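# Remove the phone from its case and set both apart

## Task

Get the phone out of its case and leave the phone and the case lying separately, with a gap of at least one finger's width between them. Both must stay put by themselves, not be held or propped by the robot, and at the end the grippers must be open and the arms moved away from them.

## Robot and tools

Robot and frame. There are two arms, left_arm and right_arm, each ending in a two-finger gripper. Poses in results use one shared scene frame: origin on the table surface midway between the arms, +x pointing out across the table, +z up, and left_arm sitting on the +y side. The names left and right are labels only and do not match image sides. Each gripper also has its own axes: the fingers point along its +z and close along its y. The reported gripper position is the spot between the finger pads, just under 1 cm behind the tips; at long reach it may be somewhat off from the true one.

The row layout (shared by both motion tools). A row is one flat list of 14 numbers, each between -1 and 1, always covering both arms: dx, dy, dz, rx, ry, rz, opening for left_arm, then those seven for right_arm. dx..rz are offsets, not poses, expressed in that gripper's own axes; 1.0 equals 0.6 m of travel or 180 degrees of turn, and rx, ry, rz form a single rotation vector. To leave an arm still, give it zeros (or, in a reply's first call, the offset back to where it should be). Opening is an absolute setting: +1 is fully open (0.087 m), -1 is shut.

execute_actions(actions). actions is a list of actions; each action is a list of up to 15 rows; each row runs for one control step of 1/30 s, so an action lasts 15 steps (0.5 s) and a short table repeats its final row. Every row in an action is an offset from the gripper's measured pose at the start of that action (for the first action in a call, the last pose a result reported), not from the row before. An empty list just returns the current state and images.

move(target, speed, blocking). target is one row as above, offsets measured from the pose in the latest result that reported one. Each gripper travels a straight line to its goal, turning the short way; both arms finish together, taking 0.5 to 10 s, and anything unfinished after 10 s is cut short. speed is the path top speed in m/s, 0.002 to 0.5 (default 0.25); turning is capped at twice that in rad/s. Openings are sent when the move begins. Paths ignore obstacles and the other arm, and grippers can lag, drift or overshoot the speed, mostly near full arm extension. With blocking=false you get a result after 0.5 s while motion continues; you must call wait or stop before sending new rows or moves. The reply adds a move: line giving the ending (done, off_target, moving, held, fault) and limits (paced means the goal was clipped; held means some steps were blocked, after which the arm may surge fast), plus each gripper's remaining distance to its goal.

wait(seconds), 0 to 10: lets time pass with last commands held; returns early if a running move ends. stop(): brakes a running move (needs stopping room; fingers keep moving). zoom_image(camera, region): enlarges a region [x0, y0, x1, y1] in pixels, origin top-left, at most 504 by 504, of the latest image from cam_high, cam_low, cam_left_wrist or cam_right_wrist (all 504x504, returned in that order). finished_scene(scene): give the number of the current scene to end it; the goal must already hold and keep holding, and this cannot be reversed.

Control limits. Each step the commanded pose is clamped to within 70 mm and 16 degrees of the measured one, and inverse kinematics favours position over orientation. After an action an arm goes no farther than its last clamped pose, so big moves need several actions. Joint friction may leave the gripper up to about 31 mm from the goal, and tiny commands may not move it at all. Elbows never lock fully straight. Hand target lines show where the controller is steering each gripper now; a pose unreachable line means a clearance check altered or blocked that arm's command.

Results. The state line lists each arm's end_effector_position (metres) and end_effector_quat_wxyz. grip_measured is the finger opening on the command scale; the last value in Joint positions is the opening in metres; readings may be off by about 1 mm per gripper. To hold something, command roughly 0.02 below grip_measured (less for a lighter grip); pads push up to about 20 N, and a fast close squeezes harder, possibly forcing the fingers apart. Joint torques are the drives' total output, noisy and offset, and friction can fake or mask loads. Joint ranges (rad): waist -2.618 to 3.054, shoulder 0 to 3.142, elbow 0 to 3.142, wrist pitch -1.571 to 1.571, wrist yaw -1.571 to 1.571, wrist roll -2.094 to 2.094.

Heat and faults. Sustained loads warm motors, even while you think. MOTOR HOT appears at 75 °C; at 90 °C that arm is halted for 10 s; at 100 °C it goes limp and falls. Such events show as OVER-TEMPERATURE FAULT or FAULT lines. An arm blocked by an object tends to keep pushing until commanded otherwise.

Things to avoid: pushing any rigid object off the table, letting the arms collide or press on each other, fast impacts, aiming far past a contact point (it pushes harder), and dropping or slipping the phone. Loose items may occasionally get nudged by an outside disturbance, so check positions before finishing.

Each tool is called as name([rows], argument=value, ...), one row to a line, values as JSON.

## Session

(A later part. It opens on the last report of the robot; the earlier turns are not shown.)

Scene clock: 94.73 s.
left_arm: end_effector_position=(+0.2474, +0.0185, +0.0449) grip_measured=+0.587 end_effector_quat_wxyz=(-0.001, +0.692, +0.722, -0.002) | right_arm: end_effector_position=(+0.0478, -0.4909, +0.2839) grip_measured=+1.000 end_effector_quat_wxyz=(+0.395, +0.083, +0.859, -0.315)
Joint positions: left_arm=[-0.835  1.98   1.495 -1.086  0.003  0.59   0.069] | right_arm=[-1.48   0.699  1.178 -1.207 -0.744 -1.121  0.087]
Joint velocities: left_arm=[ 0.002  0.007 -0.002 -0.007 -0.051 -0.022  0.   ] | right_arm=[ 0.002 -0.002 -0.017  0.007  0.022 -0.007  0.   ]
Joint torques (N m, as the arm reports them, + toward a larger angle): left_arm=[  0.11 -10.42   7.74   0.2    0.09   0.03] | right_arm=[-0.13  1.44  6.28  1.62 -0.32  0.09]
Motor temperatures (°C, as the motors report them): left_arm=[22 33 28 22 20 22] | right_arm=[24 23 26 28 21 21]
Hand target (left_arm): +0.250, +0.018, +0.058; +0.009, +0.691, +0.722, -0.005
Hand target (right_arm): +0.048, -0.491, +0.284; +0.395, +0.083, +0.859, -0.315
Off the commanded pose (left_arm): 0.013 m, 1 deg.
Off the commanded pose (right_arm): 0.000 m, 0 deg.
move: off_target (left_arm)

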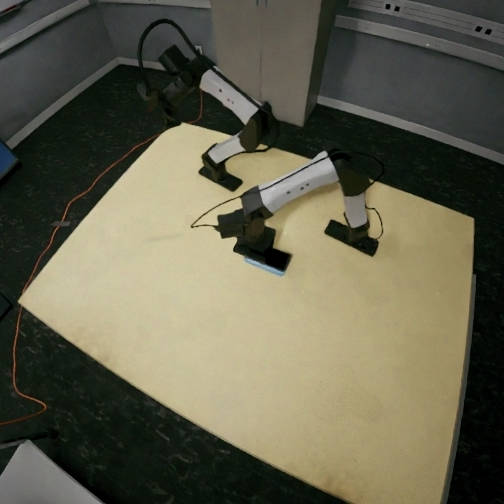

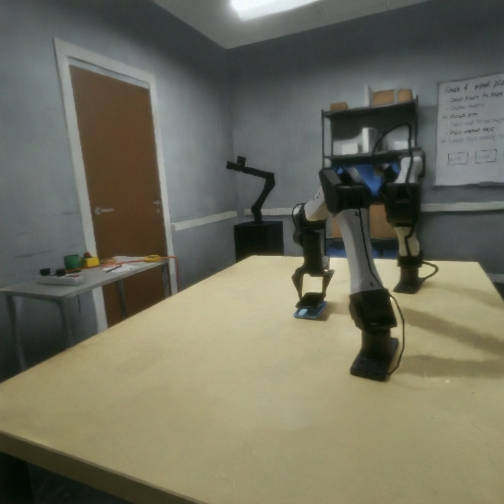

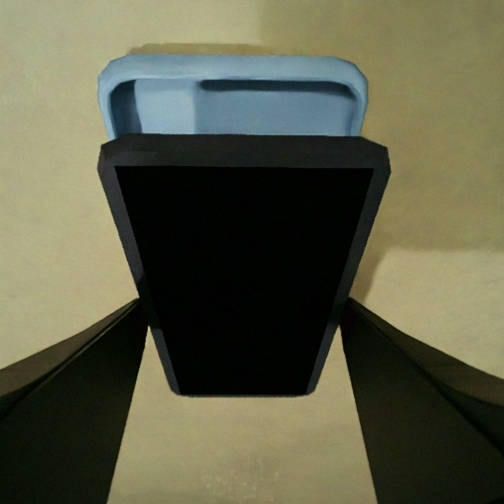

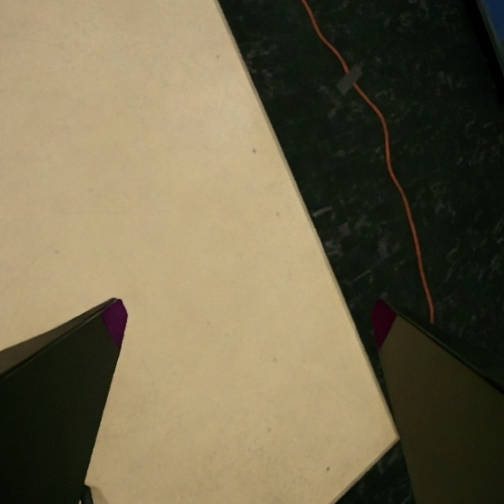

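move(target=[0,-0.22,0,0,0,0,0.555,0,0,0,0,0,0,1], speed=0.15)

move(target=[0,0,0.058,0,0,0,0.555,0,0,0,0,0,0,1], speed=0.05)

Scene clock: 102.97 s.
left_arm: end_effector_position=(+0.1165, +0.0118, +0.0439) grip_measured=+0.587 end_effector_quat_wxyz=(-0.007, +0.693, +0.721, -0.000) | right_arm: end_effector_position=(+0.0478, -0.4909, +0.2839) grip_measured=+1.000 end_effector_quat_wxyz=(+0.395, +0.083, +0.859, -0.315)
Joint positions: left_arm=[-1.186  1.801  1.248 -1.03   0.007  0.242  0.069] | right_arm=[-1.48   0.699  1.178 -1.207 -0.744 -1.121  0.087]
Joint velocities: left_arm=[ 0.002 -0.012 -0.002  0.066 -0.022  0.022 -0.   ] | right_arm=[-0.012  0.002 -0.017  0.007 -0.022  0.095  0.   ]
Joint torques (N m, as the arm reports them, + toward a larger angle): left_arm=[-0.63 -9.18  4.76  0.47  0.02 -0.02] | right_arm=[-0.13  1.45  6.28  1.62 -0.32  0.09]
Motor temperatures (°C, as the motors report them): left_arm=[22 35 29 22 20 22] | right_arm=[24 23 26 28 21 21]
Hand target (left_arm): +0.115, +0.013, +0.047; +0.002, +0.692, +0.722, -0.002
Hand target (right_arm): +0.048, -0.491, +0.284; +0.395, +0.083, +0.859, -0.315
Off the commanded pose (left_arm): 0.002 m, 1 deg.
Off the commanded pose (right_arm): 0.000 m, 0 deg.
move: done

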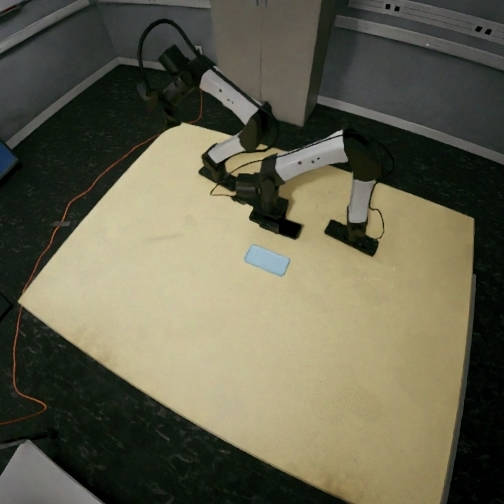

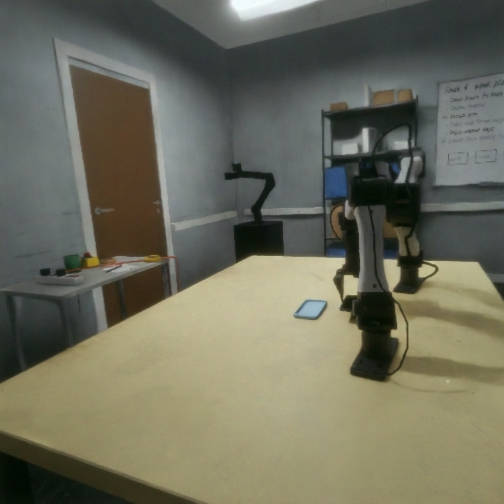

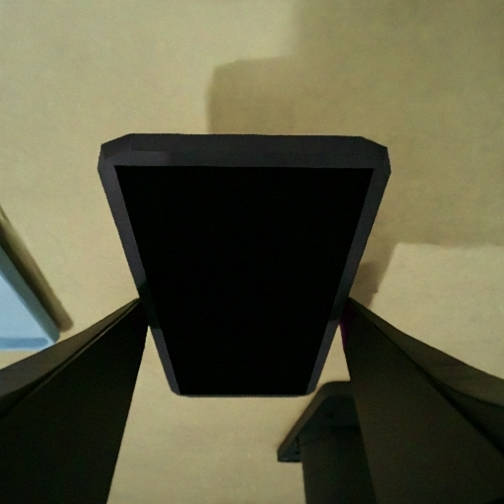

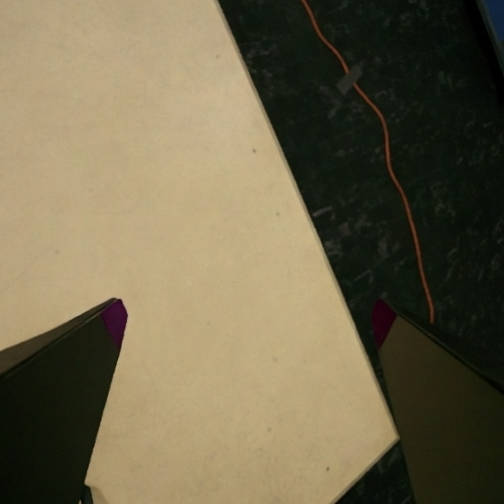

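Scene clock: 104.13 s.
left_arm: end_effector_position=(+0.1176, +0.0079, +0.0152) grip_measured=+0.587 end_effector_quat_wxyz=(+0.000, +0.693, +0.721, -0.004) | right_arm: end_effector_position=(+0.0478, -0.4909, +0.2839) grip_measured=+1.000 end_effector_quat_wxyz=(+0.395, +0.083, +0.859, -0.315)
Joint positions: left_arm=[-1.186  1.839  1.178 -0.905  0.007  0.242  0.069] | right_arm=[-1.48   0.699  1.178 -1.207 -0.744 -1.121  0.087]
Joint velocities: left_arm=[ 0.007 -0.002 -0.007 -0.007 -0.022 -0.007 -0.001] | right_arm=[-0.017  0.002  0.002 -0.022  0.022  0.007  0.   ]
Joint torques (N m, as the arm reports them, + toward a larger angle): left_arm=[-0.53 -6.82  4.72  0.49  0.03 -0.06] | right_arm=[-0.14  1.45  6.28  1.62 -0.32  0.1 ]
Motor temperatures (°C, as the motors report them): left_arm=[22 35 29 22 20 22] | right_arm=[24 23 26 28 21 21]
Hand target (left_arm): +0.116, +0.012, +0.009; -0.007, +0.693, +0.721, -0.000
Hand target (right_arm): +0.048, -0.491, +0.284; +0.395, +0.083, +0.859, -0.315
Off the commanded pose (left_arm): 0.008 m, 1 deg.
Off the commanded pose (right_arm): 0.000 m, 0 deg.
move: done

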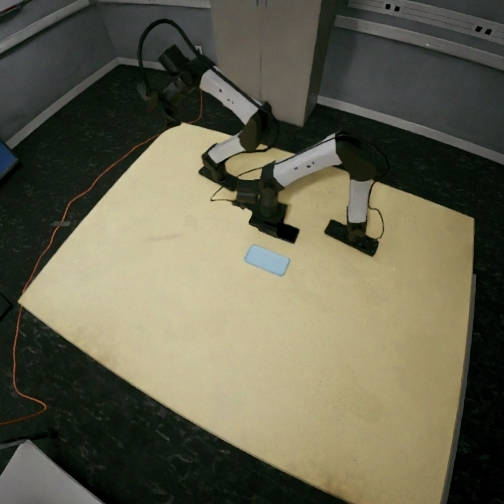

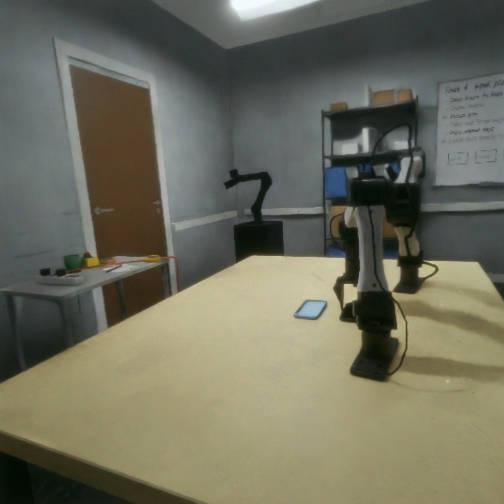

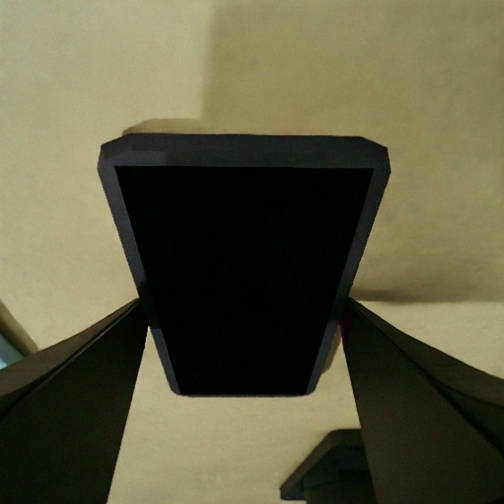

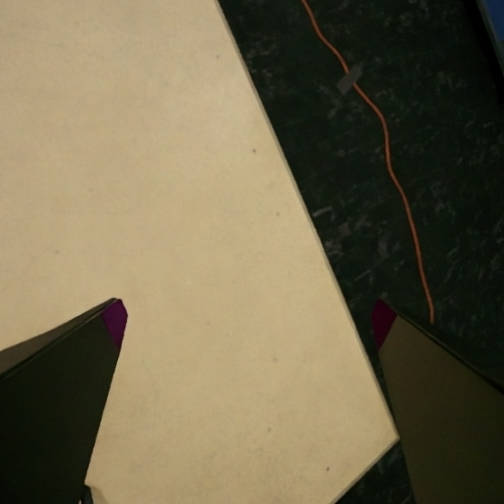

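execute_actions([
  [[0.005,0,0.016,0,0,0,0.555,0,0,0,0,0,0,1]],
  [[0,0,0,0,0,0,0.9,0,0,0,0,0,0,1]],
])

move(target=[0.1,0,-0.28,0,0,0,1,0,0,0,0,0,0,1])

Scene clock: 110.00 s.
left_arm: end_effector_position=(+0.1178, +0.0073, +0.0128) grip_measured=+0.900 end_effector_quat_wxyz=(+0.003, +0.693, +0.721, -0.006) | right_arm: end_effector_position=(+0.0478, -0.4909, +0.2839) grip_measured=+1.000 end_effector_quat_wxyz=(+0.395, +0.083, +0.859, -0.315)
Joint positions: left_arm=[-1.186  1.839  1.168 -0.889  0.007  0.242  0.083] | right_arm=[-1.48   0.699  1.178 -1.207 -0.744 -1.121  0.087]
Joint velocities: left_arm=[-0.017  0.002  0.012 -0.051 -0.051  0.007 -0.001] | right_arm=[ 0.007  0.002 -0.002  0.022  0.051 -0.051  0.   ]
Joint torques (N m, as the arm reports them, + toward a larger angle): left_arm=[-0.33 -7.54  5.82  0.44  0.04 -0.06] | right_arm=[-0.13  1.46  6.28  1.62 -0.32  0.09]
Motor temperatures (°C, as the motors report them): left_arm=[22 34 28 22 20 22] | right_arm=[24 23 26 28 21 21]
Hand target (left_arm): +0.118, +0.007, +0.013; +0.003, +0.693, +0.721, -0.006
Hand target (right_arm): +0.048, -0.491, +0.284; +0.395, +0.083, +0.859, -0.315
Off the commanded pose (left_arm): 0.000 m, 0 deg.
Off the commanded pose (right_arm): 0.000 m, 0 deg.

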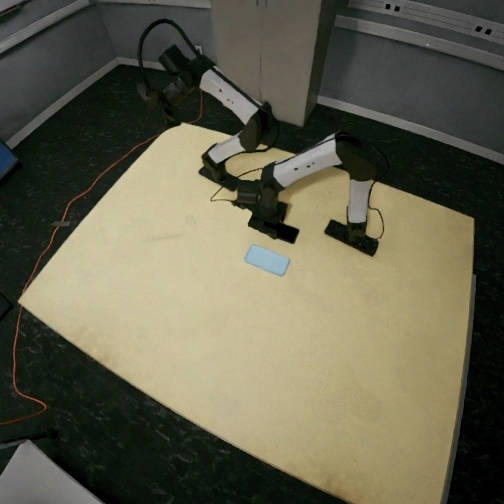

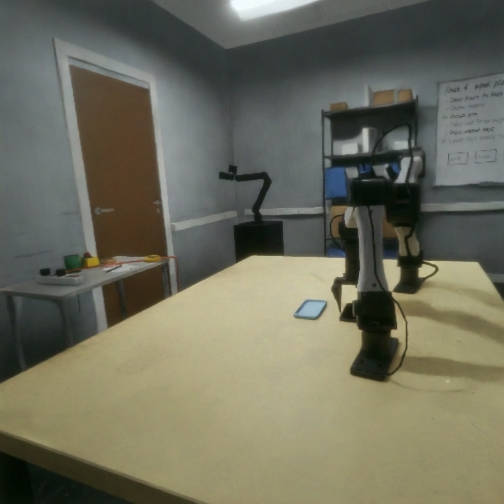

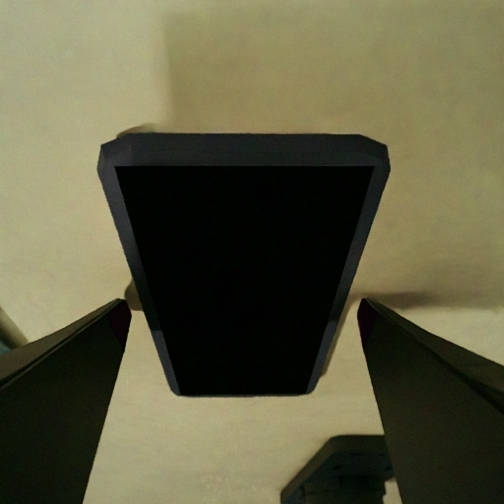

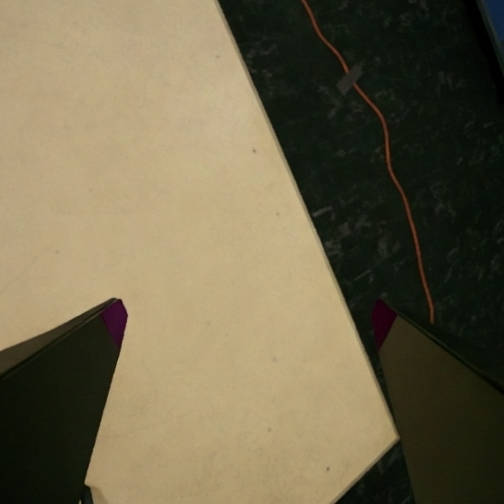

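Scene clock: 111.43 s.
left_arm: end_effector_position=(+0.1172, +0.0691, +0.1747) grip_measured=+1.000 end_effector_quat_wxyz=(+0.001, +0.695, +0.719, -0.004) | right_arm: end_effector_position=(+0.0478, -0.4909, +0.2839) grip_measured=+1.000 end_effector_quat_wxyz=(+0.395, +0.083, +0.859, -0.315)
Joint positions: left_arm=[-1.124  1.547  1.495 -1.513  0.007  0.31   0.087] | right_arm=[-1.48   0.699  1.178 -1.207 -0.744 -1.121  0.087]
Joint velocities: left_arm=[-0.002 -0.002  0.002 -0.037 -0.037 -0.037  0.   ] | right_arm=[-0.007 -0.007  0.017 -0.022 -0.007 -0.022  0.   ]
Joint torques (N m, as the arm reports them, + toward a larger angle): left_arm=[ 0.55 -5.87  7.23  0.28  0.03  0.05] | right_arm=[-0.13  1.44  6.28  1.62 -0.32  0.09]
Motor temperatures (°C, as the motors report them): left_arm=[22 34 28 22 20 22] | right_arm=[24 23 26 29 21 21]
Hand target (left_arm): +0.119, +0.072, +0.180; +0.003, +0.693, +0.721, -0.006
Hand target (right_arm): +0.048, -0.491, +0.284; +0.395, +0.083, +0.859, -0.315
Off the commanded pose (left_arm): 0.005 m, 0 deg.
Off the commanded pose (right_arm): 0.000 m, 0 deg.
move: done

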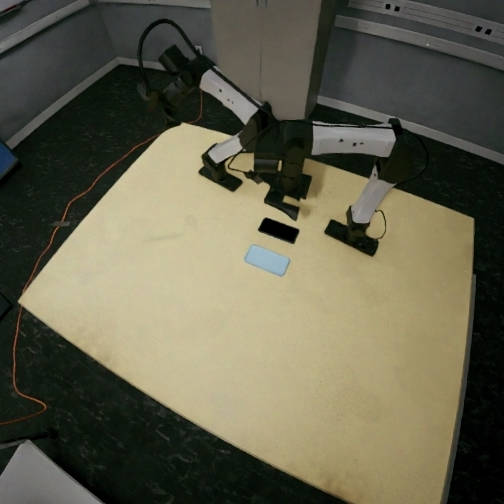

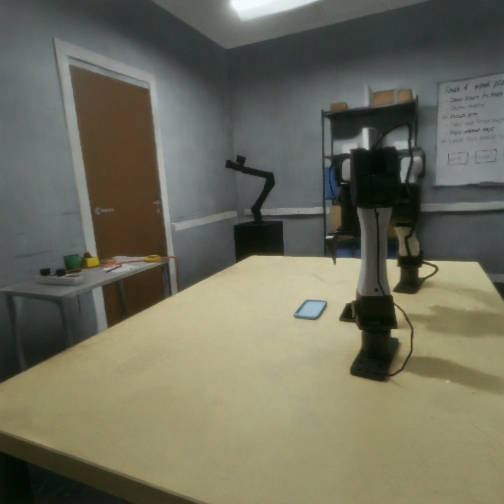

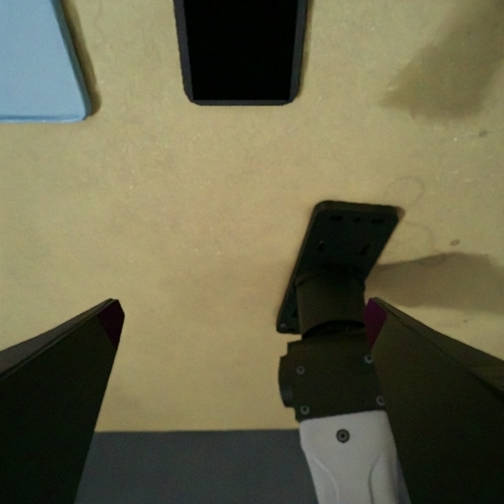

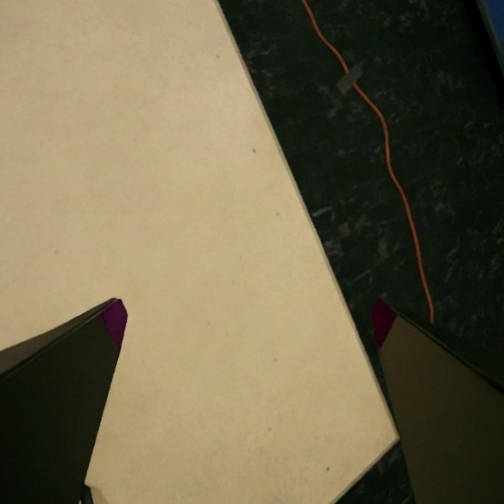

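finished_scene(scene=1)

The scene is finished: the task was done.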